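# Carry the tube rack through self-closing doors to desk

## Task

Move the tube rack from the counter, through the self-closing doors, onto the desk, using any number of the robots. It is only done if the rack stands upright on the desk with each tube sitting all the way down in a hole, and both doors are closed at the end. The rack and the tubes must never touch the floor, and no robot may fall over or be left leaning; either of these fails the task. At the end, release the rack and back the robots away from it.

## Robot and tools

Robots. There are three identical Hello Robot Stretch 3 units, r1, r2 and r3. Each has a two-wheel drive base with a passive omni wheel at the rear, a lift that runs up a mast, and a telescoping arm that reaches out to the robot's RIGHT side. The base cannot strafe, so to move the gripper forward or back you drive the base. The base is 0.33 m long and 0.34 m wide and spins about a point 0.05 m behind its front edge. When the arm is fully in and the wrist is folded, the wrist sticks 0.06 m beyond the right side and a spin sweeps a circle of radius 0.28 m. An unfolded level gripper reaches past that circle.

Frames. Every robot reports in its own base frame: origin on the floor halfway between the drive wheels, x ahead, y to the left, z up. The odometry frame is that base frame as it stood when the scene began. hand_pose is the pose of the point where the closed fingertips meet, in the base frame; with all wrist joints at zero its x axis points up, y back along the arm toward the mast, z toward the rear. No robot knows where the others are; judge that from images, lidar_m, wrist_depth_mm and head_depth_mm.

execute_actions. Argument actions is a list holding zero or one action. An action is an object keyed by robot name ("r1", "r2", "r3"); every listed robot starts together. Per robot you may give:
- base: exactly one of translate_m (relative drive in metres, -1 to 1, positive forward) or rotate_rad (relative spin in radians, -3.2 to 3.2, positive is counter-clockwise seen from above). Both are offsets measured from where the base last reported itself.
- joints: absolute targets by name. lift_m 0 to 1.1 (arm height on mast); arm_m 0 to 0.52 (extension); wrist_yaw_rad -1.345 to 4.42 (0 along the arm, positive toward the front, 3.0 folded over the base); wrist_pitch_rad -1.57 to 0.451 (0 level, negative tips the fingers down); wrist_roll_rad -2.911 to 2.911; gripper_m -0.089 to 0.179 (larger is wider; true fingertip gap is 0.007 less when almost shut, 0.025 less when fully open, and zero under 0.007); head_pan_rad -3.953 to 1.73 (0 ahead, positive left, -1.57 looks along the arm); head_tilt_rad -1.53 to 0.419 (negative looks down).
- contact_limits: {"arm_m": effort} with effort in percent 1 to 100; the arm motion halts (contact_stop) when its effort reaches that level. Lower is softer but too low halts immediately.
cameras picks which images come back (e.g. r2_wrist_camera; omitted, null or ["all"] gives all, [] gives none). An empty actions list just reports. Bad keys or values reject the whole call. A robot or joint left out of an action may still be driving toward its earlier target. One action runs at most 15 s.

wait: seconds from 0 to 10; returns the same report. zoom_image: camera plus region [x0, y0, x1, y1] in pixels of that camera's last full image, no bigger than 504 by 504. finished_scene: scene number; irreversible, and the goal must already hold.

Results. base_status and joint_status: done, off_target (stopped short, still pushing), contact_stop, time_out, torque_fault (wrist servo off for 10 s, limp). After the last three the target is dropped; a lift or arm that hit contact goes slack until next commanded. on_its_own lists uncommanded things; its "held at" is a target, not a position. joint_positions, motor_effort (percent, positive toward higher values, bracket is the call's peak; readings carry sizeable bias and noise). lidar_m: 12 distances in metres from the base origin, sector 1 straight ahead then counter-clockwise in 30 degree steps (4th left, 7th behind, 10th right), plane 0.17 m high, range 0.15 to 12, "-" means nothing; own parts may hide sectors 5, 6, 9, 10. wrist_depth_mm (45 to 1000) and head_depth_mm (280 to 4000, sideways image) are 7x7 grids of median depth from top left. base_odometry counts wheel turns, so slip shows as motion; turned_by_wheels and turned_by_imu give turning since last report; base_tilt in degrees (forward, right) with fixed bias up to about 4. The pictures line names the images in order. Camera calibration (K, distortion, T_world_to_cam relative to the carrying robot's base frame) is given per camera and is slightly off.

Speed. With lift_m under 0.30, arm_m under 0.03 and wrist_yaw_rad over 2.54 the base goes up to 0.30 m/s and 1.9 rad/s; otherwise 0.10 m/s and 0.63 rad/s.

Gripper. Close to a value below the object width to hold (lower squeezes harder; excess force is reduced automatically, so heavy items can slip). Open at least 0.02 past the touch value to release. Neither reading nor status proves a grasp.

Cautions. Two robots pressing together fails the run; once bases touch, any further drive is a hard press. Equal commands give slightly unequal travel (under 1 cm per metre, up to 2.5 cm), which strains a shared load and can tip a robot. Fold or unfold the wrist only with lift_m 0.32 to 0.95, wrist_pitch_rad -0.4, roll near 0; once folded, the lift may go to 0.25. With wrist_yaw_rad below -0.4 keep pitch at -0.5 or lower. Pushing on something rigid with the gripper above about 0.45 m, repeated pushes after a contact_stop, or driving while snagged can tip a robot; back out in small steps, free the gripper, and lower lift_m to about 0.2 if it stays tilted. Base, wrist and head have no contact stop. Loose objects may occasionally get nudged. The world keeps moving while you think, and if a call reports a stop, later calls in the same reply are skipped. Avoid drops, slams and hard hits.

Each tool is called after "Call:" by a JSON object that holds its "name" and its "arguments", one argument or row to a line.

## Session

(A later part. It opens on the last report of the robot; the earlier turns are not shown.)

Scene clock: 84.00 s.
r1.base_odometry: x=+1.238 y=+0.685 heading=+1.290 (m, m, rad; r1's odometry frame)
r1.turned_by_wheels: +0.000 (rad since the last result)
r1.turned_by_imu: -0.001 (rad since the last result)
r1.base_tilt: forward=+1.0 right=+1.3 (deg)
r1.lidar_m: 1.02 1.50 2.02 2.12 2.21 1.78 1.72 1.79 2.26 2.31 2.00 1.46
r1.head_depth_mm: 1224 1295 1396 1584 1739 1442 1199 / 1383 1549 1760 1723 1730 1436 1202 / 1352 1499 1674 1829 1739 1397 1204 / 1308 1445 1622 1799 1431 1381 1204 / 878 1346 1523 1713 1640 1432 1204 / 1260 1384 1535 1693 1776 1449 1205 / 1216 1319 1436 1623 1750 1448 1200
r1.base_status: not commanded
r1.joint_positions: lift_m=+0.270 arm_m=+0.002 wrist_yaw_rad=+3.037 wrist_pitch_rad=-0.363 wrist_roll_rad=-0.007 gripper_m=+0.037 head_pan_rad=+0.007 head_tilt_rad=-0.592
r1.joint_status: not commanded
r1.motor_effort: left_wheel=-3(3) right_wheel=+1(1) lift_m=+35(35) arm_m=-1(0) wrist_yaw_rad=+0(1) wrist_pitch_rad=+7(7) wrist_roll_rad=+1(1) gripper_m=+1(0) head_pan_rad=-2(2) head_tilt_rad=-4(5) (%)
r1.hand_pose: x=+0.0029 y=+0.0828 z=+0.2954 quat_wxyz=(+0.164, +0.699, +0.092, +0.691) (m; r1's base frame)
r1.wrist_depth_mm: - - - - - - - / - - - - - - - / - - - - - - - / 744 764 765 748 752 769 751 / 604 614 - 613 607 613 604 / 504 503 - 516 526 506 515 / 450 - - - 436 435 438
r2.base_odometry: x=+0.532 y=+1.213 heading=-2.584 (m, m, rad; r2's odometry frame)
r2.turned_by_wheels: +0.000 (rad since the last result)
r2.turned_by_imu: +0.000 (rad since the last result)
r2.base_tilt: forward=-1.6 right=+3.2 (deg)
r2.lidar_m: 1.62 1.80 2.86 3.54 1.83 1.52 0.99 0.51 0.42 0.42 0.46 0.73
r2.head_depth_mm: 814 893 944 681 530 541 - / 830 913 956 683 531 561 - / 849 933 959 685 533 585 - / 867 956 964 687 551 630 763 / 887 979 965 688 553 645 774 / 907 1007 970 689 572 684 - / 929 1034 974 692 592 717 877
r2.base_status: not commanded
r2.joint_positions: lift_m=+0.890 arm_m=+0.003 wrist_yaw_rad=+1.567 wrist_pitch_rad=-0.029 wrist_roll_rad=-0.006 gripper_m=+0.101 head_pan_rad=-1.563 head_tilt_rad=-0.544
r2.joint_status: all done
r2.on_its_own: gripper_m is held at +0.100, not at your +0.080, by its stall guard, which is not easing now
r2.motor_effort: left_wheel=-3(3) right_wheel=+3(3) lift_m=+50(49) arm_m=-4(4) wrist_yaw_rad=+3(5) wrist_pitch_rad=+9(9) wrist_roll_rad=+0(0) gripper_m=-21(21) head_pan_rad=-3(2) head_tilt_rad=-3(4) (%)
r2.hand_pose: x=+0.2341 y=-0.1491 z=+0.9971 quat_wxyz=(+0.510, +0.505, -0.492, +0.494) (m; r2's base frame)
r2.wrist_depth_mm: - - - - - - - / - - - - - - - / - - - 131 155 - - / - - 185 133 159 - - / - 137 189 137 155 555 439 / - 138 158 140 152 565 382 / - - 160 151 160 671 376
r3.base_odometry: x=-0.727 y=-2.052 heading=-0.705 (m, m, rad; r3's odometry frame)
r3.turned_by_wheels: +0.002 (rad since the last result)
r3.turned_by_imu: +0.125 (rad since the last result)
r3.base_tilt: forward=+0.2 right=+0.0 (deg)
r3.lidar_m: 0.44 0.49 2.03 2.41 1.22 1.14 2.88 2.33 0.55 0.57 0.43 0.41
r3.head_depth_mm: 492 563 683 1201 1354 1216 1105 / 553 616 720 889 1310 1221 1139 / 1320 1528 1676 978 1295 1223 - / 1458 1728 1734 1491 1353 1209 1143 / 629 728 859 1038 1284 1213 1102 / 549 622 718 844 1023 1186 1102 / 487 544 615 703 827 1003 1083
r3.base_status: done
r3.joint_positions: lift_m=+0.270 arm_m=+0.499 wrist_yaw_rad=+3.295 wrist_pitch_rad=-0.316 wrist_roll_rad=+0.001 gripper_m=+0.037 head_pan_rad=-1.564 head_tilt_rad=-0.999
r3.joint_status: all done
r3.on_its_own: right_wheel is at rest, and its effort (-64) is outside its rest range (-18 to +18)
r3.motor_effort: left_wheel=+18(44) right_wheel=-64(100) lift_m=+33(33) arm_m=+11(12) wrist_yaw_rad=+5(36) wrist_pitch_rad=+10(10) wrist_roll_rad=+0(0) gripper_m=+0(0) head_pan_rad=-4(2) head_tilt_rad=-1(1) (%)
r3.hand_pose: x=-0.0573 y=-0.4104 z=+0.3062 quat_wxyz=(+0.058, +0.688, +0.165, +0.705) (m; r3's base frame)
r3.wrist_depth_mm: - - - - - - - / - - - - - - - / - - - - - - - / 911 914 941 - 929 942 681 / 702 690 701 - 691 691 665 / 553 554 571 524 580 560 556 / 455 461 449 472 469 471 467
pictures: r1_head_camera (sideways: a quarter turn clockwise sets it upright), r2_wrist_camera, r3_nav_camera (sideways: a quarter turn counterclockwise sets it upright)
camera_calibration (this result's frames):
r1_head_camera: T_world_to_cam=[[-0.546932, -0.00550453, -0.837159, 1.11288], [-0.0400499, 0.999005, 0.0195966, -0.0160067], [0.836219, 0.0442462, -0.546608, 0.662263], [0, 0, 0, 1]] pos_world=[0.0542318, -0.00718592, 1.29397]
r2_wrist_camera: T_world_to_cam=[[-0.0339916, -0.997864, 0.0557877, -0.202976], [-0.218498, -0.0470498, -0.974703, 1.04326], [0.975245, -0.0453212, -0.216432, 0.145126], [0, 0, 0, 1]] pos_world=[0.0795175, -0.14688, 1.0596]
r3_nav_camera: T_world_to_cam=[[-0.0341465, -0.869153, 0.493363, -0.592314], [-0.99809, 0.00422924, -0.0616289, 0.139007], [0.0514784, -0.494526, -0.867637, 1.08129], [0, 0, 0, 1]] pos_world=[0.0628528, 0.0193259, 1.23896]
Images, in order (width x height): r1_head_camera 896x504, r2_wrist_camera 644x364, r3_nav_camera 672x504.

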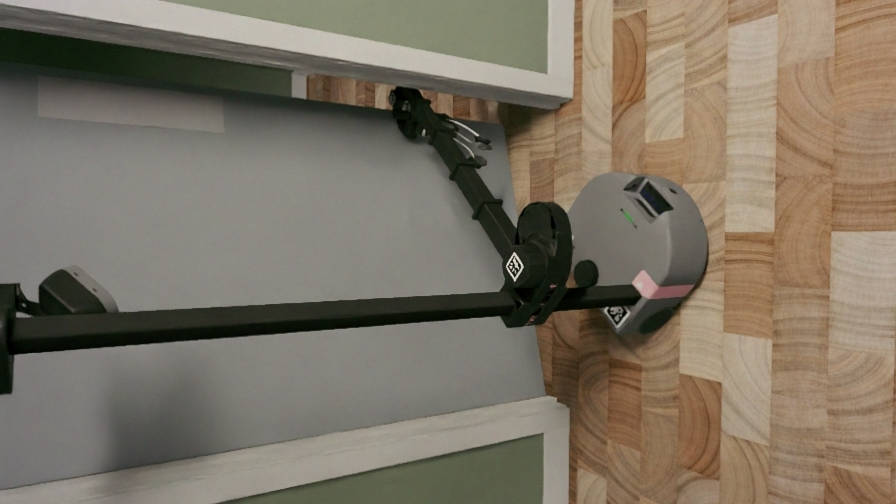

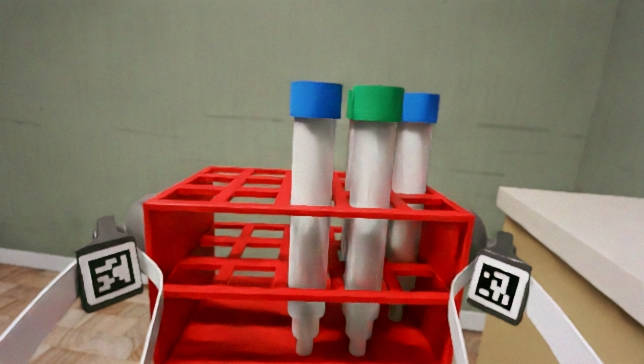

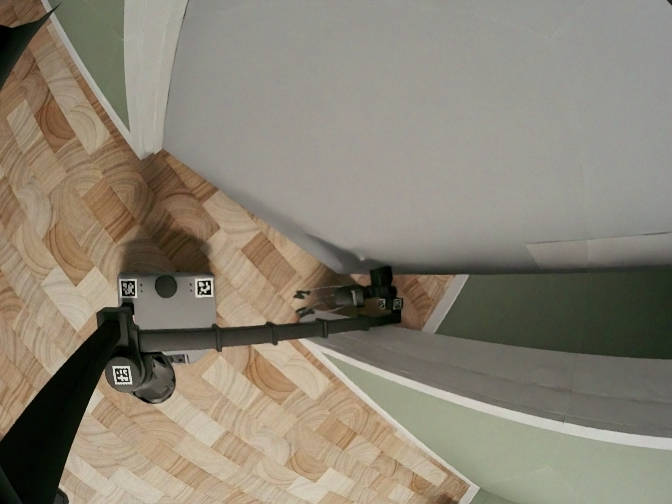

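Call:
{"name": "execute_actions", "arguments": {
  "actions": [
    {"r3":{"base":{"translate_m":-0.3}}}
  ],
  "cameras": ["r3_nav_camera"]
}}

Call:
{"name": "execute_actions", "arguments": {
  "actions": [
    {"r3":{"base":{"translate_m":0.0},"joints":{"arm_m":0.3}}}
  ],
  "cameras": ["r3_nav_camera","r1_head_camera"]
}}

Scene clock: 88.87 s.
r1.base_odometry: x=+1.238 y=+0.685 heading=+1.290 (m, m, rad; r1's odometry frame)
r1.turned_by_wheels: +0.000 (rad since the last result)
r1.turned_by_imu: -0.001 (rad since the last result)
r1.base_tilt: forward=+1.0 right=+1.2 (deg)
r1.lidar_m: 0.89 1.49 2.02 2.12 2.20 1.78 1.72 1.79 2.26 2.31 2.00 1.46
r1.head_depth_mm: 1225 1300 1410 1583 1733 1442 1201 / 1339 1547 1782 1674 1194 1329 1202 / 837 1478 1638 1833 1406 1333 1198 / 1322 1460 1627 1850 1797 1400 1204 / 1295 1424 1587 1783 1809 1451 1207 / 1257 1394 1529 1708 1792 1443 1204 / 1214 1326 1441 1623 1746 1445 1199
r1.base_status: not commanded
r1.joint_positions: lift_m=+0.270 arm_m=+0.002 wrist_yaw_rad=+3.037 wrist_pitch_rad=-0.363 wrist_roll_rad=-0.007 gripper_m=+0.037 head_pan_rad=+0.007 head_tilt_rad=-0.592
r1.joint_status: not commanded
r1.motor_effort: left_wheel=-2(3) right_wheel=+1(1) lift_m=+35(35) arm_m=+0(1) wrist_yaw_rad=+1(1) wrist_pitch_rad=+7(7) wrist_roll_rad=+1(1) gripper_m=+1(0) head_pan_rad=-4(3) head_tilt_rad=-4(4) (%)
r1.hand_pose: x=+0.0029 y=+0.0828 z=+0.2954 quat_wxyz=(+0.164, +0.699, +0.092, +0.691) (m; r1's base frame)
r1.wrist_depth_mm: - - - - - - - / - - - - - - - / - - - - - - - / 742 744 762 752 756 754 765 / 601 600 - 608 607 610 609 / 503 510 - 530 518 504 508 / 456 - - - 435 440 436
r2.base_odometry: x=+0.532 y=+1.213 heading=-2.584 (m, m, rad; r2's odometry frame)
r2.turned_by_wheels: +0.000 (rad since the last result)
r2.turned_by_imu: +0.000 (rad since the last result)
r2.base_tilt: forward=-1.6 right=+3.2 (deg)
r2.lidar_m: 1.62 1.80 2.87 3.54 1.84 1.51 0.99 0.51 0.42 0.42 0.46 0.73
r2.head_depth_mm: 814 895 945 681 530 541 - / 831 915 957 683 532 562 - / 847 933 961 685 533 585 - / 869 958 962 687 551 629 763 / 887 981 964 688 552 646 774 / 908 1005 971 689 571 685 - / 927 1034 974 691 593 716 878
r2.base_status: not commanded
r2.joint_positions: lift_m=+0.890 arm_m=+0.003 wrist_yaw_rad=+1.567 wrist_pitch_rad=-0.029 wrist_roll_rad=-0.006 gripper_m=+0.101 head_pan_rad=-1.563 head_tilt_rad=-0.544
r2.joint_status: not commanded
r2.on_its_own: gripper_m is held at +0.100, not at your +0.080, by its stall guard, which is not easing now
r2.motor_effort: left_wheel=-2(3) right_wheel=+2(3) lift_m=+49(49) arm_m=-4(4) wrist_yaw_rad=+3(3) wrist_pitch_rad=+9(9) wrist_roll_rad=+0(0) gripper_m=-22(21) head_pan_rad=-3(3) head_tilt_rad=-4(3) (%)
r2.hand_pose: x=+0.2341 y=-0.1491 z=+0.9971 quat_wxyz=(+0.510, +0.505, -0.492, +0.494) (m; r2's base frame)
r2.wrist_depth_mm: - - - - - - - / - - - - - - - / - - - 130 154 - - / - - 185 133 159 - - / - 137 188 135 154 552 452 / - 139 157 140 152 569 384 / - - 161 151 160 683 375
r3.base_odometry: x=-0.956 y=-1.858 heading=-0.702 (m, m, rad; r3's odometry frame)
r3.turned_by_wheels: +0.003 (rad since the last result)
r3.turned_by_imu: +0.401 (rad since the last result)
r3.base_tilt: forward=+0.2 right=+0.0 (deg)
r3.lidar_m: 0.72 2.23 2.47 1.02 1.03 2.64 2.10 0.86 0.46 0.50 0.59 0.60
r3.head_depth_mm: 424 479 563 796 1247 1225 1106 / 1458 545 616 735 1069 1220 1133 / 1831 1938 1744 885 1079 1230 - / 699 830 1025 1278 1349 1221 1142 / 624 731 878 1081 1327 1211 1104 / 585 674 800 974 1244 1211 1101 / 547 626 732 878 1098 1207 1100
r3.base_status: translate_m off_target (by the wheels' count: -0.2998 of -0.3000)
r3.joint_positions: lift_m=+0.270 arm_m=+0.499 wrist_yaw_rad=+3.318 wrist_pitch_rad=-0.316 wrist_roll_rad=+0.001 gripper_m=+0.037 head_pan_rad=-1.564 head_tilt_rad=-0.997
r3.joint_status: not commanded
r3.on_its_own: left_wheel is at rest, and its effort (+30) is outside its rest range (-18 to +18); right_wheel is at rest, and its effort (-100) is outside its rest range (-18 to +18); wrist_yaw_rad is at rest, and its effort (-19) is outside its rest range (-12 to +12)
r3.motor_effort: left_wheel=+30(40) right_wheel=-100(100) lift_m=+37(39) arm_m=+8(13) wrist_yaw_rad=-19(21) wrist_pitch_rad=+10(12) wrist_roll_rad=+0(0) gripper_m=+0(0) head_pan_rad=-3(3) head_tilt_rad=-2(2) (%)
r3.hand_pose: x=-0.0627 y=-0.4115 z=+0.3060 quat_wxyz=(+0.050, +0.686, +0.173, +0.705) (m; r3's base frame)
r3.wrist_depth_mm: - - - - - - - / - - - - - - - / - - - - - - - / 930 909 919 - 944 930 910 / 145 681 705 - 706 701 702 / 133 560 567 517 579 562 562 / 130 451 455 460 469 465 474
pictures: r3_nav_camera (sideways: a quarter turn counterclockwise sets it upright)
camera_calibration (this result's frames):
r3_nav_camera: T_world_to_cam=[[-0.034328, -0.868072, 0.49525, -0.594769], [-0.998088, 0.00429572, -0.0616525, 0.139038], [0.0513914, -0.496419, -0.86656, 1.07989], [0, 0, 0, 1]] pos_world=[0.0628576, 0.0191778, 1.23892]
Images, in order (width x height): r3_nav_camera 672x504.

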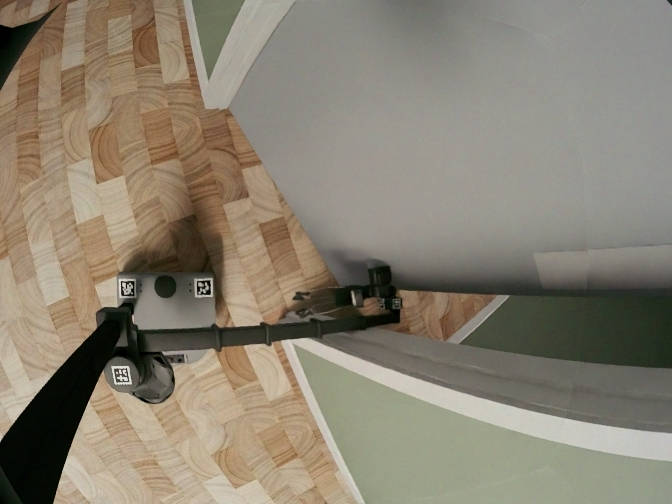

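Scene clock: 91.03 s.
r1.base_odometry: x=+1.238 y=+0.685 heading=+1.290 (m, m, rad; r1's odometry frame)
r1.turned_by_wheels: +0.000 (rad since the last result)
r1.turned_by_imu: +0.000 (rad since the last result)
r1.base_tilt: forward=+1.0 right=+1.3 (deg)
r1.lidar_m: 0.89 1.49 2.01 2.12 2.20 1.78 1.72 1.78 2.26 2.31 2.00 1.46
r1.head_depth_mm: 1224 1299 1410 1589 1726 1436 1198 / 731 1424 1619 1659 1204 1327 1201 / 842 1431 1587 1740 1405 1327 1206 / 1290 1418 1571 1791 1800 1397 1206 / 1266 1400 1556 1752 1794 1449 1207 / 1244 1374 1521 1698 1785 1453 1198 / 1212 1317 1441 1625 1750 1450 1204
r1.base_status: not commanded
r1.joint_positions: lift_m=+0.270 arm_m=+0.002 wrist_yaw_rad=+3.037 wrist_pitch_rad=-0.363 wrist_roll_rad=-0.007 gripper_m=+0.037 head_pan_rad=+0.007 head_tilt_rad=-0.592
r1.joint_status: not commanded
r1.motor_effort: left_wheel=-3(3) right_wheel=+1(1) lift_m=+35(35) arm_m=+0(0) wrist_yaw_rad=+1(0) wrist_pitch_rad=+7(7) wrist_roll_rad=+1(1) gripper_m=+0(1) head_pan_rad=-2(3) head_tilt_rad=-5(4) (%)
r1.hand_pose: x=+0.0029 y=+0.0828 z=+0.2954 quat_wxyz=(+0.164, +0.699, +0.092, +0.691) (m; r1's base frame)
r1.wrist_depth_mm: - - - - - - - / - - - - - - - / - - - - - - - / 758 760 755 755 743 750 756 / 618 604 - 603 610 605 612 / 507 510 - 519 524 505 510 / 449 - - - 437 435 437
r2.base_odometry: x=+0.532 y=+1.213 heading=-2.584 (m, m, rad; r2's odometry frame)
r2.turned_by_wheels: +0.000 (rad since the last result)
r2.turned_by_imu: +0.000 (rad since the last result)
r2.base_tilt: forward=-1.6 right=+3.2 (deg)
r2.lidar_m: 1.62 1.80 2.87 3.53 1.84 1.52 0.99 0.51 0.42 0.42 0.46 0.73
r2.head_depth_mm: 814 891 946 680 530 541 - / 830 915 954 682 532 561 - / 848 933 960 683 532 586 - / 866 957 963 686 549 629 762 / 885 981 965 688 552 646 773 / 905 1010 970 688 571 686 - / 928 1032 970 690 592 718 879
r2.base_status: not commanded
r2.joint_positions: lift_m=+0.890 arm_m=+0.003 wrist_yaw_rad=+1.567 wrist_pitch_rad=-0.029 wrist_roll_rad=-0.006 gripper_m=+0.101 head_pan_rad=-1.563 head_tilt_rad=-0.544
r2.joint_status: not commanded
r2.on_its_own: gripper_m is held at +0.100, not at your +0.080, by its stall guard, which is not easing now
r2.motor_effort: left_wheel=-3(3) right_wheel=+3(3) lift_m=+49(49) arm_m=-4(4) wrist_yaw_rad=+2(3) wrist_pitch_rad=+9(9) wrist_roll_rad=+0(0) gripper_m=-21(22) head_pan_rad=-2(3) head_tilt_rad=-4(3) (%)
r2.hand_pose: x=+0.2341 y=-0.1491 z=+0.9971 quat_wxyz=(+0.510, +0.505, -0.492, +0.494) (m; r2's base frame)
r2.wrist_depth_mm: - - - - - - - / - - - - - - - / - - - 129 154 - - / - - 185 132 158 - - / - 137 189 136 153 560 445 / - 138 156 140 151 565 380 / - - 159 151 160 666 377
r3.base_odometry: x=-0.956 y=-1.858 heading=-0.702 (m, m, rad; r3's odometry frame)
r3.turned_by_wheels: +0.000 (rad since the last result)
r3.turned_by_imu: +0.012 (rad since the last result)
r3.base_tilt: forward=+0.1 right=+0.1 (deg)
r3.lidar_m: 0.72 2.24 2.50 1.02 2.77 2.63 2.10 0.84 0.46 0.51 0.54 0.57
r3.head_depth_mm: 424 476 565 791 1232 1217 1107 / 1495 551 618 737 1058 1219 1140 / 1708 1911 1715 911 1196 1217 - / 571 675 826 996 1308 1217 1140 / 538 632 757 942 1271 1215 1099 / 510 592 702 866 1126 1215 1106 / 484 556 655 793 1009 1198 1102
r3.base_status: done
r3.joint_positions: lift_m=+0.270 arm_m=+0.407 wrist_yaw_rad=+3.324 wrist_pitch_rad=-0.315 wrist_roll_rad=+0.001 gripper_m=+0.037 head_pan_rad=-1.565 head_tilt_rad=-0.997
r3.joint_status: arm_m contact_stop (moved -0.092 of -0.199)
r3.on_its_own: arm_m is slack since a contact_stop, until your next command for it (your +0.300 is given up); wrist_yaw_rad is at rest, and its effort (-25) is outside its rest range (-12 to +12)
r3.motor_effort: left_wheel=+0(29) right_wheel=+10(100) lift_m=+34(36) arm_m=-1(26) wrist_yaw_rad=-25(26) wrist_pitch_rad=+10(10) wrist_roll_rad=+0(0) gripper_m=+0(0) head_pan_rad=-2(2) head_tilt_rad=-2(2) (%)
r3.hand_pose: x=-0.0641 y=-0.3193 z=+0.3063 quat_wxyz=(+0.047, +0.685, +0.174, +0.706) (m; r3's base frame)
r3.wrist_depth_mm: - - - - - - - / - - - - - - - / - - - - - - - / 917 913 923 - 947 924 956 / 692 685 695 - 707 706 713 / 552 554 579 - 559 566 554 / 462 461 454 440 - 478 475
pictures: r1_head_camera (sideways: a quarter turn clockwise sets it upright), r3_nav_camera (sideways: a quarter turn counterclockwise sets it upright)
camera_calibration (this result's frames):
r1_head_camera: T_world_to_cam=[[-0.546932, -0.00550454, -0.837159, 1.11288], [-0.0400499, 0.999005, 0.0195967, -0.0160067], [0.836218, 0.0442462, -0.546609, 0.662264], [0, 0, 0, 1]] pos_world=[0.0542318, -0.00718592, 1.29397]
r3_nav_camera: T_world_to_cam=[[-0.0347259, -0.868056, 0.49525, -0.594767], [-0.998086, 0.0047532, -0.0616525, 0.139038], [0.0511638, -0.496443, -0.86656, 1.07989], [0, 0, 0, 1]] pos_world=[0.0628664, 0.0191517, 1.23892]
Images, in order (width x height): r1_head_camera 896x504, r3_nav_camera 672x504.

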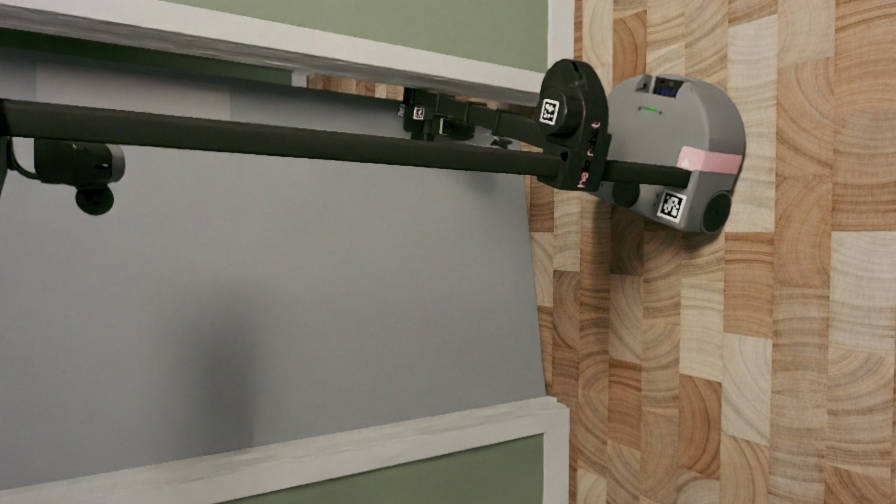

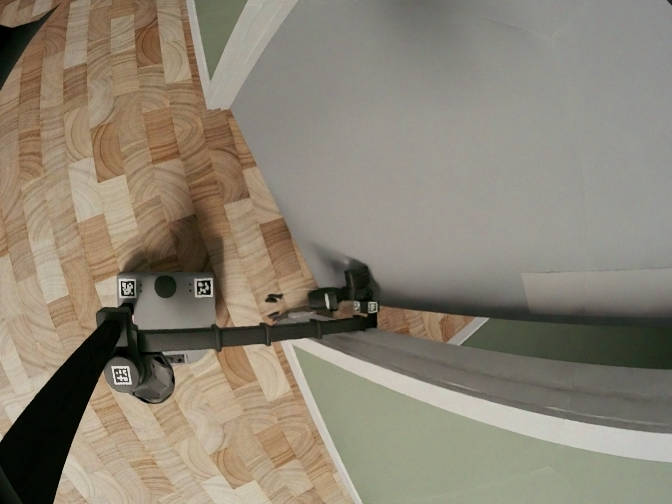

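Call:
{"name": "execute_actions", "arguments": {
  "actions": [
    {"r3":{"joints":{"arm_m":0.5,"wrist_yaw_rad":2.8},"contact_limits":{"arm_m":46}}}
  ],
  "cameras": ["r3_head_camera"]
}}

Call:
{"name": "execute_actions", "arguments": {
  "actions": [
    {"r3":{"joints":{"arm_m":0.25},"contact_limits":{"arm_m":36}}}
  ],
  "cameras": ["r3_head_camera"]
}}

Scene clock: 93.83 s.
r1.base_odometry: x=+1.238 y=+0.685 heading=+1.290 (m, m, rad; r1's odometry frame)
r1.turned_by_wheels: +0.000 (rad since the last result)
r1.turned_by_imu: -0.001 (rad since the last result)
r1.base_tilt: forward=+1.0 right=+1.4 (deg)
r1.lidar_m: 0.89 1.49 2.02 2.12 2.20 1.78 1.72 1.78 2.26 2.31 2.01 1.46
r1.head_depth_mm: 1221 1295 1405 1586 1728 1439 1200 / 725 1538 1778 1684 1200 1327 1201 / 843 1493 1660 1842 1411 1327 1207 / 1328 1467 1643 1844 1794 1408 1203 / 1290 1420 1594 1783 1797 1439 1205 / 1259 1381 1529 1698 1785 1443 1205 / 1214 1325 1437 1624 1749 1445 1206
r1.base_status: not commanded
r1.joint_positions: lift_m=+0.270 arm_m=+0.002 wrist_yaw_rad=+3.037 wrist_pitch_rad=-0.363 wrist_roll_rad=-0.007 gripper_m=+0.037 head_pan_rad=+0.007 head_tilt_rad=-0.592
r1.joint_status: not commanded
r1.motor_effort: left_wheel=-3(3) right_wheel=+1(1) lift_m=+35(35) arm_m=+0(0) wrist_yaw_rad=+0(1) wrist_pitch_rad=+7(7) wrist_roll_rad=+0(0) gripper_m=+0(0) head_pan_rad=-3(3) head_tilt_rad=-4(5) (%)
r1.hand_pose: x=+0.0029 y=+0.0828 z=+0.2954 quat_wxyz=(+0.164, +0.699, +0.092, +0.691) (m; r1's base frame)
r1.wrist_depth_mm: - - - - - - - / - - - - - - - / - - - - - - - / 739 763 758 755 751 763 764 / 615 609 - 604 609 608 614 / 504 508 - 527 529 502 508 / 448 - - - 435 437 436
r2.base_odometry: x=+0.532 y=+1.213 heading=-2.584 (m, m, rad; r2's odometry frame)
r2.turned_by_wheels: +0.000 (rad since the last result)
r2.turned_by_imu: +0.000 (rad since the last result)
r2.base_tilt: forward=-1.6 right=+3.2 (deg)
r2.lidar_m: 1.62 1.80 2.87 3.51 1.84 1.51 0.99 0.51 0.42 0.42 0.46 0.73
r2.head_depth_mm: 815 892 944 681 531 540 - / 831 913 958 683 531 562 - / 850 934 962 684 533 585 - / 867 956 960 685 550 629 763 / 886 979 969 688 552 645 774 / 908 1005 969 691 572 685 - / 929 1032 972 691 593 718 878
r2.base_status: not commanded
r2.joint_positions: lift_m=+0.890 arm_m=+0.003 wrist_yaw_rad=+1.567 wrist_pitch_rad=-0.029 wrist_roll_rad=-0.006 gripper_m=+0.101 head_pan_rad=-1.563 head_tilt_rad=-0.544
r2.joint_status: not commanded
r2.on_its_own: gripper_m is held at +0.100, not at your +0.080, by its stall guard, which is not easing now
r2.motor_effort: left_wheel=-3(3) right_wheel=+3(2) lift_m=+49(49) arm_m=-4(4) wrist_yaw_rad=+3(2) wrist_pitch_rad=+9(9) wrist_roll_rad=+0(0) gripper_m=-22(20) head_pan_rad=-2(2) head_tilt_rad=-3(4) (%)
r2.hand_pose: x=+0.2341 y=-0.1491 z=+0.9971 quat_wxyz=(+0.510, +0.505, -0.492, +0.494) (m; r2's base frame)
r2.wrist_depth_mm: - - - - - - - / - - - - - - - / - - - 129 153 - - / - - 186 132 158 - - / - 137 189 136 154 566 436 / - 138 157 140 152 566 376 / - - 160 151 160 663 370
r3.base_odometry: x=-0.956 y=-1.858 heading=-0.703 (m, m, rad; r3's odometry frame)
r3.turned_by_wheels: +0.000 (rad since the last result)
r3.turned_by_imu: -0.001 (rad since the last result)
r3.base_tilt: forward=+0.2 right=+0.0 (deg)
r3.lidar_m: 0.72 2.24 2.50 1.02 2.77 2.65 2.09 0.84 0.46 0.51 0.60 0.61
r3.head_depth_mm: 423 476 563 792 1233 1225 1105 / 1501 546 618 736 1058 1219 1133 / 1855 1952 1740 893 1199 1227 - / 711 843 1045 1441 1344 1221 1134 / 634 741 889 1104 1328 1208 1097 / 593 686 808 990 1268 1212 1100 / 557 635 743 887 1109 1213 1097
r3.base_status: not commanded
r3.joint_positions: lift_m=+0.270 arm_m=+0.498 wrist_yaw_rad=+2.816 wrist_pitch_rad=-0.315 wrist_roll_rad=+0.001 gripper_m=+0.037 head_pan_rad=-1.565 head_tilt_rad=-0.997
r3.joint_status: all done
r3.on_its_own: arm_m is at rest, and its effort (+15) is outside its rest range (-14 to +14); wrist_yaw_rad is at rest, and its effort (-17) is outside its rest range (-12 to +12)
r3.motor_effort: left_wheel=-5(5) right_wheel=+16(24) lift_m=+34(34) arm_m=+15(23) wrist_yaw_rad=-17(72) wrist_pitch_rad=+10(9) wrist_roll_rad=+0(0) gripper_m=+0(0) head_pan_rad=-2(3) head_tilt_rad=-2(2) (%)
r3.contact_limits: arm_m 46 (drawing in: default 22, maximum 36; extending or still: default 28, maximum 46)
r3.hand_pose: x=+0.0542 y=-0.4195 z=+0.3063 quat_wxyz=(+0.223, +0.707, -0.003, +0.671) (m; r3's base frame)
r3.wrist_depth_mm: - - - - - - - / - - - - - - 603 / - - - - - - 614 / 965 - 902 927 919 918 634 / - - - 719 684 717 556 / - - - 554 577 563 484 / 447 451 450 467 465 463 431
pictures: r3_head_camera (sideways: a quarter turn clockwise sets it upright)
camera_calibration (this result's frames):
r3_head_camera: T_world_to_cam=[[0.0308904, 0.843726, -0.535885, 0.720192], [0.99884, -0.0458698, -0.0146431, 0.00700255], [-0.0369357, -0.534811, -0.844164, 1.05502], [0, 0, 0, 1]] pos_world=[0.0097266, -0.043085, 1.27666]
Images, in order (width x height): r3_head_camera 896x504.

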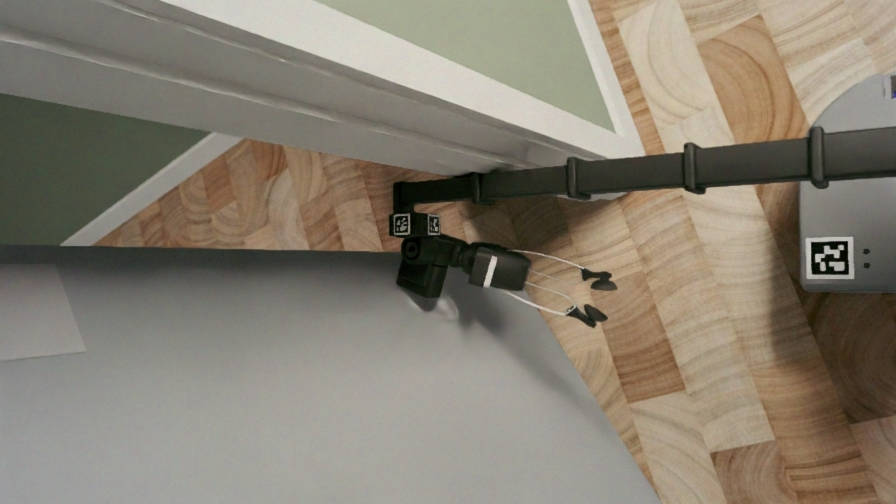

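Scene clock: 97.47 s.
r1.base_odometry: x=+1.238 y=+0.685 heading=+1.290 (m, m, rad; r1's odometry frame)
r1.turned_by_wheels: +0.000 (rad since the last result)
r1.turned_by_imu: -0.001 (rad since the last result)
r1.base_tilt: forward=+1.0 right=+1.3 (deg)
r1.lidar_m: 0.89 1.50 2.01 2.12 2.20 1.78 1.72 1.78 2.25 2.32 2.00 1.46
r1.head_depth_mm: 1201 1297 1410 1586 1733 1434 1197 / 788 1322 1491 1591 1205 1330 1201 / 841 1363 1494 1654 1425 1331 1202 / 1231 1356 1513 1718 1789 1439 1198 / 1230 1355 1517 1717 1804 1448 1201 / 1227 1361 1517 1680 1769 1443 1207 / 1210 1312 1442 1623 1750 1448 1206
r1.base_status: not commanded
r1.joint_positions: lift_m=+0.270 arm_m=+0.002 wrist_yaw_rad=+3.037 wrist_pitch_rad=-0.363 wrist_roll_rad=-0.007 gripper_m=+0.037 head_pan_rad=+0.007 head_tilt_rad=-0.592
r1.joint_status: not commanded
r1.motor_effort: left_wheel=-3(2) right_wheel=+1(1) lift_m=+35(35) arm_m=-1(0) wrist_yaw_rad=+0(1) wrist_pitch_rad=+7(7) wrist_roll_rad=+1(0) gripper_m=+1(1) head_pan_rad=-3(2) head_tilt_rad=-4(4) (%)
r1.hand_pose: x=+0.0029 y=+0.0828 z=+0.2954 quat_wxyz=(+0.164, +0.699, +0.092, +0.691) (m; r1's base frame)
r1.wrist_depth_mm: - - - - - - - / - - - - - - - / - - - - - - - / 750 746 744 751 762 757 747 / 602 612 - 603 612 606 604 / 508 509 - 524 528 514 507 / 443 - - - 436 437 435
r2.base_odometry: x=+0.532 y=+1.213 heading=-2.584 (m, m, rad; r2's odometry frame)
r2.turned_by_wheels: +0.000 (rad since the last result)
r2.turned_by_imu: +0.000 (rad since the last result)
r2.base_tilt: forward=-1.6 right=+3.2 (deg)
r2.lidar_m: 1.62 1.80 2.87 3.54 1.84 1.52 0.99 0.51 0.42 0.42 0.46 0.73
r2.head_depth_mm: 811 890 944 682 531 541 - / 830 911 955 682 532 562 - / 848 935 960 685 532 586 - / 866 957 962 686 550 629 762 / 887 980 965 688 553 645 774 / 908 1004 971 690 571 686 - / 929 1033 974 692 593 717 881
r2.base_status: not commanded
r2.joint_positions: lift_m=+0.890 arm_m=+0.003 wrist_yaw_rad=+1.567 wrist_pitch_rad=-0.029 wrist_roll_rad=-0.006 gripper_m=+0.101 head_pan_rad=-1.563 head_tilt_rad=-0.544
r2.joint_status: not commanded
r2.on_its_own: gripper_m is held at +0.100, not at your +0.080, by its stall guard, which is not easing now
r2.motor_effort: left_wheel=-3(2) right_wheel=+3(3) lift_m=+49(49) arm_m=-4(4) wrist_yaw_rad=+3(2) wrist_pitch_rad=+9(9) wrist_roll_rad=+0(0) gripper_m=-21(23) head_pan_rad=-3(2) head_tilt_rad=-3(4) (%)
r2.hand_pose: x=+0.2341 y=-0.1491 z=+0.9971 quat_wxyz=(+0.510, +0.505, -0.492, +0.494) (m; r2's base frame)
r2.wrist_depth_mm: - - - - - - - / - - - - - - - / - - - 129 154 - - / - - 185 132 157 - - / - 137 190 136 154 556 452 / - 138 156 140 152 573 384 / - - 160 151 160 667 374
r3.base_odometry: x=-0.956 y=-1.858 heading=-0.702 (m, m, rad; r3's odometry frame)
r3.turned_by_wheels: +0.000 (rad since the last result)
r3.turned_by_imu: +0.016 (rad since the last result)
r3.base_tilt: forward=+0.1 right=+0.1 (deg)
r3.lidar_m: 0.72 2.24 2.52 1.02 2.76 2.63 2.09 0.82 0.46 0.47 0.47 0.52
r3.head_depth_mm: 423 473 561 769 1204 1219 1108 / 480 547 618 732 1044 1217 1133 / 468 559 689 865 1055 1222 - / 449 530 648 831 1046 1195 - / 433 508 610 772 1036 1208 1099 / 417 486 580 720 951 1194 1098 / 400 464 551 677 876 1174 1101
r3.base_status: not commanded
r3.joint_positions: lift_m=+0.270 arm_m=+0.250 wrist_yaw_rad=+2.800 wrist_pitch_rad=-0.316 wrist_roll_rad=+0.000 gripper_m=+0.037 head_pan_rad=-1.567 head_tilt_rad=-0.994
r3.joint_status: all done
r3.motor_effort: left_wheel=+0(23) right_wheel=+0(46) lift_m=+34(34) arm_m=-5(35) wrist_yaw_rad=+0(18) wrist_pitch_rad=+10(14) wrist_roll_rad=+0(0) gripper_m=+0(0) head_pan_rad=-1(3) head_tilt_rad=-4(4) (%)
r3.contact_limits: arm_m 36 (drawing in: default 22, maximum 36; extending or still: default 28, maximum 46)
r3.hand_pose: x=+0.0579 y=-0.1730 z=+0.3062 quat_wxyz=(+0.229, +0.707, -0.009, +0.669) (m; r3's base frame)
r3.wrist_depth_mm: - - - - - - - / - - - - - - - / - - - - - - - / 931 904 898 913 909 929 940 / 729 - - 752 700 703 708 / - - - 554 588 561 570 / - - - 466 468 468 472
pictures: r3_head_camera (sideways: a quarter turn clockwise sets it upright)
camera_calibration (this result's frames):
r3_head_camera: T_world_to_cam=[[0.0324626, 0.842176, -0.538224, 0.72323], [0.998753, -0.0477641, -0.0144989, 0.00681546], [-0.0379185, -0.537082, -0.842677, 1.0531], [0, 0, 0, 1]] pos_world=[0.00964692, -0.0431615, 1.27678]
Images, in order (width x height): r3_head_camera 896x504.

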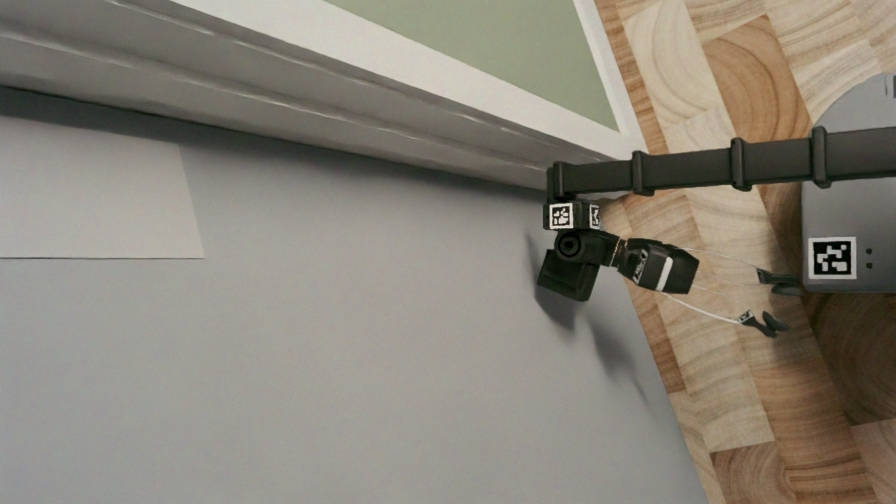

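Call:
{"name": "execute_actions", "arguments": {
  "actions": [
    {"r3":{"joints":{"arm_m":0.0,"wrist_yaw_rad":3.05},"base":{"translate_m":0.17}}}
  ],
  "cameras": []
}}

Call:
{"name": "execute_actions", "arguments": {
  "actions": [
    {"r3":{"base":{"rotate_rad":-1.2},"joints":{"head_tilt_rad":-1.45,"lift_m":0.31}}}
  ],
  "cameras": ["r3_nav_camera","r1_head_camera"]
}}

Call:
{"name": "execute_actions", "arguments": {
  "actions": [
    {"r3":{"base":{"translate_m":0.65}}}
  ],
  "cameras": ["r3_nav_camera","r1_head_camera"]
}}

Scene clock: 102.47 s.
r1.base_odometry: x=+1.238 y=+0.685 heading=+1.290 (m, m, rad; r1's odometry frame)
r1.turned_by_wheels: +0.000 (rad since the last result)
r1.turned_by_imu: -0.001 (rad since the last result)
r1.base_tilt: forward=+1.0 right=+1.4 (deg)
r1.lidar_m: 0.93 1.50 2.01 2.12 2.20 1.78 1.72 1.78 2.25 2.30 2.00 1.47
r1.head_depth_mm: 1170 1280 1402 1578 1737 1437 1201 / 1201 1334 1489 1651 1735 1439 1202 / 1211 1342 1495 1659 1422 1359 1202 / 777 859 1447 1618 1286 1365 1207 / 1203 1352 1518 1707 1793 1438 1204 / 1220 1346 1517 1674 1781 1450 1203 / 1207 1312 1435 1614 1745 1446 1206
r1.base_status: not commanded
r1.joint_positions: lift_m=+0.270 arm_m=+0.002 wrist_yaw_rad=+3.037 wrist_pitch_rad=-0.363 wrist_roll_rad=-0.007 gripper_m=+0.037 head_pan_rad=+0.007 head_tilt_rad=-0.592
r1.joint_status: not commanded
r1.motor_effort: left_wheel=-2(2) right_wheel=+1(1) lift_m=+35(35) arm_m=+0(1) wrist_yaw_rad=+0(2) wrist_pitch_rad=+7(7) wrist_roll_rad=+1(1) gripper_m=+0(0) head_pan_rad=-3(3) head_tilt_rad=-4(4) (%)
r1.hand_pose: x=+0.0029 y=+0.0828 z=+0.2954 quat_wxyz=(+0.164, +0.699, +0.092, +0.691) (m; r1's base frame)
r1.wrist_depth_mm: - - - - - - - / - - - - - - - / - - - - - - - / 753 738 748 741 746 779 754 / 612 610 - 609 612 613 605 / 507 515 - 522 524 510 500 / 446 - - - 436 434 442
r2.base_odometry: x=+0.532 y=+1.213 heading=-2.584 (m, m, rad; r2's odometry frame)
r2.turned_by_wheels: +0.000 (rad since the last result)
r2.turned_by_imu: +0.000 (rad since the last result)
r2.base_tilt: forward=-1.6 right=+3.2 (deg)
r2.lidar_m: 1.62 1.80 2.86 3.53 1.84 1.51 0.99 0.51 0.42 0.42 0.46 0.73
r2.head_depth_mm: 813 892 946 681 531 541 - / 830 914 956 682 531 561 - / 850 934 960 684 532 585 - / 866 955 964 686 551 629 764 / 885 979 966 689 550 646 773 / 907 1008 971 688 572 686 - / 929 1035 974 691 594 717 880
r2.base_status: not commanded
r2.joint_positions: lift_m=+0.890 arm_m=+0.003 wrist_yaw_rad=+1.567 wrist_pitch_rad=-0.029 wrist_roll_rad=-0.006 gripper_m=+0.101 head_pan_rad=-1.563 head_tilt_rad=-0.544
r2.joint_status: not commanded
r2.on_its_own: gripper_m is held at +0.100, not at your +0.080, by its stall guard, which is not easing now
r2.motor_effort: left_wheel=-3(2) right_wheel=+3(3) lift_m=+49(49) arm_m=-4(4) wrist_yaw_rad=+3(3) wrist_pitch_rad=+9(9) wrist_roll_rad=+0(0) gripper_m=-21(21) head_pan_rad=-2(3) head_tilt_rad=-3(3) (%)
r2.hand_pose: x=+0.2341 y=-0.1491 z=+0.9971 quat_wxyz=(+0.510, +0.505, -0.492, +0.494) (m; r2's base frame)
r2.wrist_depth_mm: - - - - - - - / - - - - - - - / - - - 129 154 - - / - - 186 132 158 - - / - 137 188 136 154 554 449 / - 138 157 140 152 554 384 / - - 160 151 159 661 373
r3.base_odometry: x=-0.826 y=-1.968 heading=-0.702 (m, m, rad; r3's odometry frame)
r3.turned_by_wheels: +0.000 (rad since the last result)
r3.turned_by_imu: -0.003 (rad since the last result)
r3.base_tilt: forward=+0.1 right=+0.0 (deg)
r3.lidar_m: 0.56 2.08 2.33 1.15 2.82 2.79 2.26 0.71 0.47 0.39 0.39 0.44
r3.head_depth_mm: 412 496 627 828 1028 1217 1110 / 395 473 588 779 1125 1222 1136 / 379 451 555 720 1028 1225 - / 365 431 526 673 932 1214 - / 352 412 499 629 852 1175 1102 / 340 396 475 591 784 1159 1101 / 328 381 453 557 725 1040 1103
r3.base_status: done
r3.joint_positions: lift_m=+0.270 arm_m=+0.000 wrist_yaw_rad=+3.047 wrist_pitch_rad=-0.316 wrist_roll_rad=+0.000 gripper_m=+0.037 head_pan_rad=-1.567 head_tilt_rad=-0.994
r3.joint_status: all done
r3.motor_effort: left_wheel=+0(5) right_wheel=-1(39) lift_m=+33(34) arm_m=-5(11) wrist_yaw_rad=+3(13) wrist_pitch_rad=+10(10) wrist_roll_rad=+0(0) gripper_m=+0(0) head_pan_rad=-1(2) head_tilt_rad=-4(5) (%)
r3.hand_pose: x=+0.0009 y=+0.0896 z=+0.3061 quat_wxyz=(+0.144, +0.703, +0.079, +0.692) (m; r3's base frame)
r3.wrist_depth_mm: - - - - - - - / - - - - - - - / - 996 - - - - - / 901 911 916 915 911 923 957 / 682 683 739 731 705 707 717 / 553 548 - 555 578 561 558 / 465 486 - 506 466 473 474
pictures: none
No camera images: the call's "cameras" was empty. Leave "cameras" out to get every camera's image.

Scene clock: 104.90 s.
r1.base_odometry: x=+1.238 y=+0.685 heading=+1.290 (m, m, rad; r1's odometry frame)
r1.turned_by_wheels: +0.000 (rad since the last result)
r1.turned_by_imu: +0.000 (rad since the last result)
r1.base_tilt: forward=+1.0 right=+1.4 (deg)
r1.lidar_m: 1.02 1.50 2.02 2.12 2.20 1.77 1.72 1.79 2.26 2.31 2.01 1.46
r1.head_depth_mm: 1175 1285 1405 1597 1735 1435 1199 / 1209 1330 1493 1652 1724 1438 1199 / 1215 1339 1497 1666 1686 1359 1201 / 1178 1345 1501 1702 1430 1318 1198 / 1180 1311 1457 1617 1364 1371 1205 / 1203 1350 1508 1670 1783 1448 1202 / 1203 1310 1436 1612 1756 1442 1206
r1.base_status: not commanded
r1.joint_positions: lift_m=+0.270 arm_m=+0.002 wrist_yaw_rad=+3.037 wrist_pitch_rad=-0.363 wrist_roll_rad=-0.007 gripper_m=+0.037 head_pan_rad=+0.007 head_tilt_rad=-0.592
r1.joint_status: not commanded
r1.motor_effort: left_wheel=-2(3) right_wheel=+1(1) lift_m=+35(35) arm_m=+0(1) wrist_yaw_rad=+0(0) wrist_pitch_rad=+7(7) wrist_roll_rad=+1(1) gripper_m=+1(0) head_pan_rad=-3(3) head_tilt_rad=-4(4) (%)
r1.hand_pose: x=+0.0029 y=+0.0828 z=+0.2954 quat_wxyz=(+0.164, +0.699, +0.092, +0.691) (m; r1's base frame)
r1.wrist_depth_mm: - - - - - - - / - - - - - - - / - - - - - - - / 760 761 745 759 758 753 756 / 603 604 - 602 602 605 606 / 508 512 - 520 522 502 512 / 451 - - - 440 438 437
r2.base_odometry: x=+0.532 y=+1.213 heading=-2.584 (m, m, rad; r2's odometry frame)
r2.turned_by_wheels: +0.000 (rad since the last result)
r2.turned_by_imu: +0.000 (rad since the last result)
r2.base_tilt: forward=-1.6 right=+3.2 (deg)
r2.lidar_m: 1.62 1.80 2.87 3.52 1.84 1.51 0.99 0.51 0.42 0.42 0.46 0.73
r2.head_depth_mm: 813 893 945 681 531 541 - / 833 912 953 684 531 561 - / 847 935 959 685 532 584 - / 868 957 963 685 550 630 762 / 885 981 967 690 552 645 774 / 907 1005 967 691 572 687 - / 929 1029 971 691 593 718 878
r2.base_status: not commanded
r2.joint_positions: lift_m=+0.890 arm_m=+0.003 wrist_yaw_rad=+1.567 wrist_pitch_rad=-0.029 wrist_roll_rad=-0.006 gripper_m=+0.101 head_pan_rad=-1.563 head_tilt_rad=-0.544
r2.joint_status: not commanded
r2.on_its_own: gripper_m is held at +0.100, not at your +0.080, by its stall guard, which is not easing now
r2.motor_effort: left_wheel=-3(2) right_wheel=+3(3) lift_m=+49(49) arm_m=-4(4) wrist_yaw_rad=+3(3) wrist_pitch_rad=+9(9) wrist_roll_rad=+0(0) gripper_m=-21(21) head_pan_rad=-2(2) head_tilt_rad=-3(3) (%)
r2.hand_pose: x=+0.2341 y=-0.1491 z=+0.9971 quat_wxyz=(+0.510, +0.505, -0.492, +0.494) (m; r2's base frame)
r2.wrist_depth_mm: - - - - - - - / - - - - - - - / - - - 129 154 - - / - - 186 133 159 - - / - 138 189 136 153 556 449 / - 139 156 139 151 562 380 / - - 160 151 160 674 375
r3.base_odometry: x=-0.826 y=-1.968 heading=-1.902 (m, m, rad; r3's odometry frame)
r3.turned_by_wheels: -1.200 (rad since the last result)
r3.turned_by_imu: -1.184 (rad since the last result)
r3.base_tilt: forward=+0.1 right=+0.0 (deg)
r3.lidar_m: 0.39 0.41 0.56 1.50 2.19 2.89 1.06 2.96 2.27 1.03 0.53 0.40
r3.head_depth_mm: 1396 1352 1311 1277 1249 1202 1173 / 1395 1359 1307 1268 1245 - 1180 / 1390 1351 1306 1283 - - 1161 / 1387 1342 1304 1279 - 1182 1163 / 1382 1341 1292 1263 1225 1193 1159 / 1366 1325 1291 1254 1219 1182 1151 / 964 980 1170 1237 1220 1184 1153
r3.base_status: done
r3.joint_positions: lift_m=+0.310 arm_m=+0.000 wrist_yaw_rad=+3.048 wrist_pitch_rad=-0.316 wrist_roll_rad=+0.000 gripper_m=+0.037 head_pan_rad=-1.567 head_tilt_rad=-1.433
r3.joint_status: all done
r3.motor_effort: left_wheel=+1(7) right_wheel=-3(9) lift_m=+38(40) arm_m=-5(5) wrist_yaw_rad=+2(2) wrist_pitch_rad=+10(10) wrist_roll_rad=+0(0) gripper_m=+0(0) head_pan_rad=-2(1) head_tilt_rad=-10(44) (%)
r3.hand_pose: x=+0.0009 y=+0.0897 z=+0.3459 quat_wxyz=(+0.144, +0.703, +0.079, +0.692) (m; r3's base frame)
r3.wrist_depth_mm: - - - - 848 487 425 / - - - - 857 520 426 / - - - - 868 564 431 / 974 - - - 868 593 437 / 753 755 808 801 731 622 433 / 609 601 - 618 638 597 441 / 507 511 - 530 509 508 435
pictures: r1_head_camera (sideways: a quarter turn clockwise sets it upright), r3_nav_camera (sideways: a quarter turn counterclockwise sets it upright)
camera_calibration (this result's frames):
r1_head_camera: T_world_to_cam=[[-0.546933, -0.00550442, -0.837158, 1.11288], [-0.0400496, 0.999006, 0.0195967, -0.0160068], [0.836218, 0.044246, -0.54661, 0.662265], [0, 0, 0, 1]] pos_world=[0.0542318, -0.00718593, 1.29397]
r3_nav_camera: T_world_to_cam=[[-0.0357936, -0.996017, 0.0816638, -0.0561512], [-0.998181, 0.0316656, -0.0512956, 0.125522], [0.0485054, -0.0833514, -0.995339, 1.24703], [0, 0, 0, 1]] pos_world=[0.0627965, 0.044039, 1.25224]
Images, in order (width x height): r1_head_camera 896x504, r3_nav_camera 672x504.

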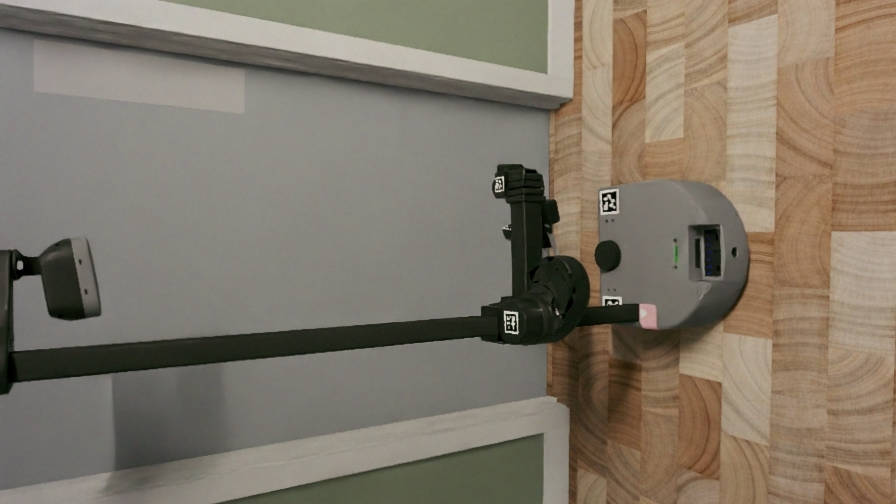

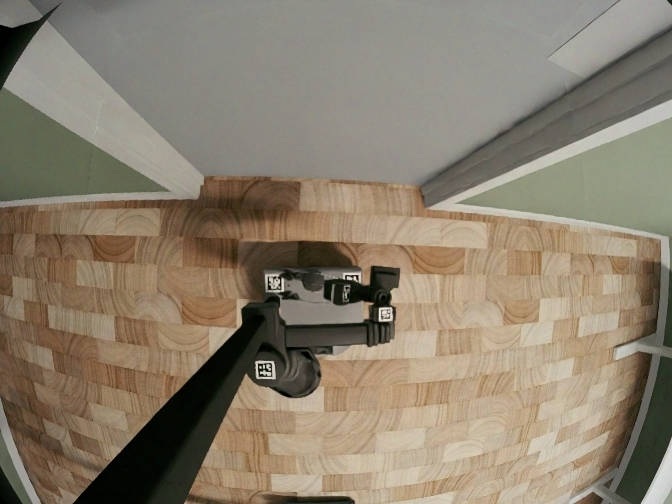

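Scene clock: 112.43 s.
r1.base_odometry: x=+1.238 y=+0.685 heading=+1.290 (m, m, rad; r1's odometry frame)
r1.turned_by_wheels: +0.000 (rad since the last result)
r1.turned_by_imu: -0.001 (rad since the last result)
r1.base_tilt: forward=+0.9 right=+1.3 (deg)
r1.lidar_m: 1.35 1.50 2.01 2.12 2.20 1.78 1.72 1.78 2.26 2.30 2.00 1.47
r1.head_depth_mm: 1173 1276 1412 1584 1729 1441 1195 / 1207 1336 1494 1652 1729 1445 1199 / 1210 1336 1492 1679 1734 1434 1208 / 1197 1343 1505 1601 1617 1445 1204 / 1202 1307 1483 1614 1683 1439 1214 / 1218 1344 1509 1674 1783 1453 1204 / 1208 1322 1441 1624 1759 1451 1202
r1.base_status: not commanded
r1.joint_positions: lift_m=+0.270 arm_m=+0.002 wrist_yaw_rad=+3.037 wrist_pitch_rad=-0.363 wrist_roll_rad=-0.007 gripper_m=+0.037 head_pan_rad=+0.007 head_tilt_rad=-0.592
r1.joint_status: not commanded
r1.motor_effort: left_wheel=-2(2) right_wheel=+1(1) lift_m=+35(35) arm_m=+0(0) wrist_yaw_rad=+1(0) wrist_pitch_rad=+7(7) wrist_roll_rad=+1(0) gripper_m=+1(0) head_pan_rad=-3(3) head_tilt_rad=-5(5) (%)
r1.hand_pose: x=+0.0029 y=+0.0828 z=+0.2954 quat_wxyz=(+0.164, +0.699, +0.092, +0.691) (m; r1's base frame)
r1.wrist_depth_mm: - - - - - - - / - - - - - - - / - - - - - - - / 747 760 747 741 756 741 754 / 609 603 - 611 604 597 603 / 505 506 - 523 532 510 509 / 445 - - - 438 438 435
r2.base_odometry: x=+0.532 y=+1.213 heading=-2.584 (m, m, rad; r2's odometry frame)
r2.turned_by_wheels: +0.000 (rad since the last result)
r2.turned_by_imu: -0.001 (rad since the last result)
r2.base_tilt: forward=-1.6 right=+3.3 (deg)
r2.lidar_m: 1.62 1.80 2.87 3.53 1.84 1.51 0.99 0.51 0.42 0.42 0.46 0.73
r2.head_depth_mm: 812 894 944 682 530 541 - / 831 911 957 683 531 561 - / 847 934 961 684 532 586 - / 867 958 962 687 549 630 763 / 887 981 968 686 552 645 774 / 907 1008 967 690 572 685 - / 927 1031 969 692 593 718 882
r2.base_status: not commanded
r2.joint_positions: lift_m=+0.890 arm_m=+0.003 wrist_yaw_rad=+1.567 wrist_pitch_rad=-0.029 wrist_roll_rad=-0.006 gripper_m=+0.101 head_pan_rad=-1.563 head_tilt_rad=-0.544
r2.joint_status: not commanded
r2.on_its_own: gripper_m is held at +0.100, not at your +0.080, by its stall guard, which is not easing now
r2.motor_effort: left_wheel=-3(2) right_wheel=+2(3) lift_m=+49(49) arm_m=-4(4) wrist_yaw_rad=+3(2) wrist_pitch_rad=+9(9) wrist_roll_rad=+0(0) gripper_m=-21(22) head_pan_rad=-3(3) head_tilt_rad=-3(3) (%)
r2.hand_pose: x=+0.2341 y=-0.1491 z=+0.9971 quat_wxyz=(+0.510, +0.505, -0.492, +0.494) (m; r2's base frame)
r2.wrist_depth_mm: - - - - - - - / - - - - - - - / - - - 129 154 - - / - - 186 132 158 - - / - 137 189 137 153 559 442 / - 138 156 140 152 570 379 / - - 159 151 160 666 378
r3.base_odometry: x=-1.037 y=-2.582 heading=-1.902 (m, m, rad; r3's odometry frame)
r3.turned_by_wheels: +0.000 (rad since the last result)
r3.turned_by_imu: +0.008 (rad since the last result)
r3.base_tilt: forward=+0.0 right=+0.0 (deg)
r3.lidar_m: - - 0.15 0.35 2.18 3.09 1.39 3.00 2.37 0.23 0.15 -
r3.head_depth_mm: 1380 1336 1304 1268 1242 1206 1187 / 1368 1335 1298 1269 1239 - 1181 / 625 1311 1296 - - - - / 574 787 1246 - - 1191 1173 / 328 373 468 624 840 1191 1165 / - - 303 337 379 484 669 / - - - - - 310 335
r3.base_status: done
r3.joint_positions: lift_m=+0.310 arm_m=+0.000 wrist_yaw_rad=+3.049 wrist_pitch_rad=-0.316 wrist_roll_rad=+0.000 gripper_m=+0.037 head_pan_rad=-1.419 head_tilt_rad=-1.460
r3.joint_status: not commanded
r3.motor_effort: left_wheel=+10(39) right_wheel=+7(96) lift_m=+34(38) arm_m=-4(6) wrist_yaw_rad=+1(2) wrist_pitch_rad=+10(11) wrist_roll_rad=+0(0) gripper_m=+0(0) head_pan_rad=-79(100) head_tilt_rad=+6(18) (%)
r3.hand_pose: x=+0.0005 y=+0.0898 z=+0.3461 quat_wxyz=(+0.144, +0.702, +0.079, +0.692) (m; r3's base frame)
r3.wrist_depth_mm: - - - 449 214 121 85 / - - - 481 215 122 85 / - - - 514 218 123 85 / 986 981 - 562 221 124 86 / 739 747 - 609 223 125 86 / 613 607 - 603 184 125 87 / 505 514 - 526 261 126 87
pictures: r1_head_camera (sideways: a quarter turn clockwise sets it upright), r3_nav_camera (sideways: a quarter turn counterclockwise sets it upright)
camera_calibration (this result's frames):
r1_head_camera: T_world_to_cam=[[-0.546933, -0.00550443, -0.837158, 1.11288], [-0.0400497, 0.999006, 0.0195967, -0.0160068], [0.836218, 0.044246, -0.54661, 0.662265], [0, 0, 0, 1]] pos_world=[0.0542318, -0.00718593, 1.29397]
r3_nav_camera: T_world_to_cam=[[0.111054, -0.992291, 0.055006, -0.0223391], [-0.992224, -0.113836, -0.0503182, 0.124211], [0.056192, -0.0489903, -0.997217, 1.24939], [0, 0, 0, 1]] pos_world=[0.0555209, 0.0531808, 1.25339]
Images, in order (width x height): r1_head_camera 896x504, r3_nav_camera 672x504.

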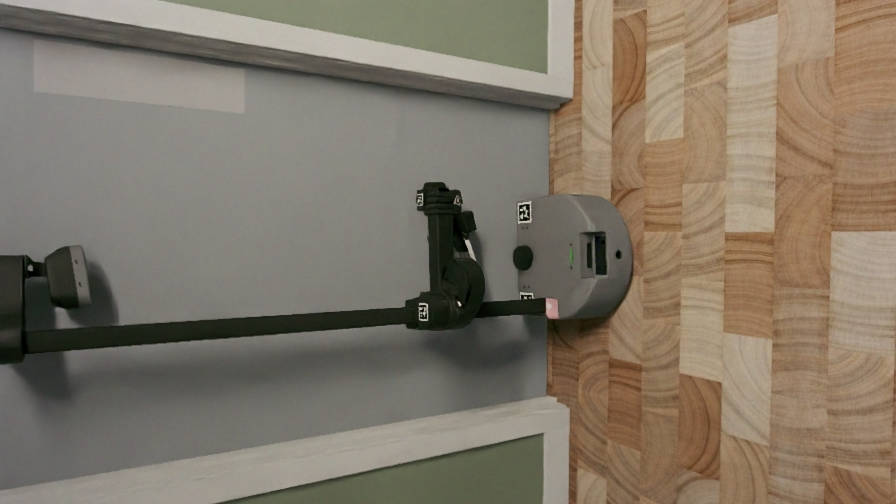

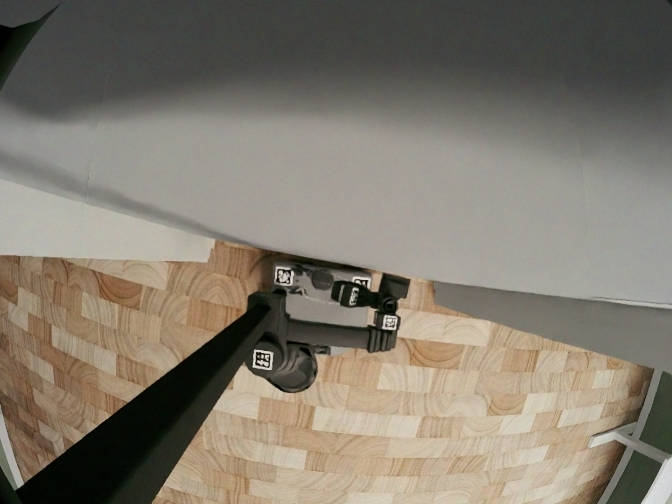

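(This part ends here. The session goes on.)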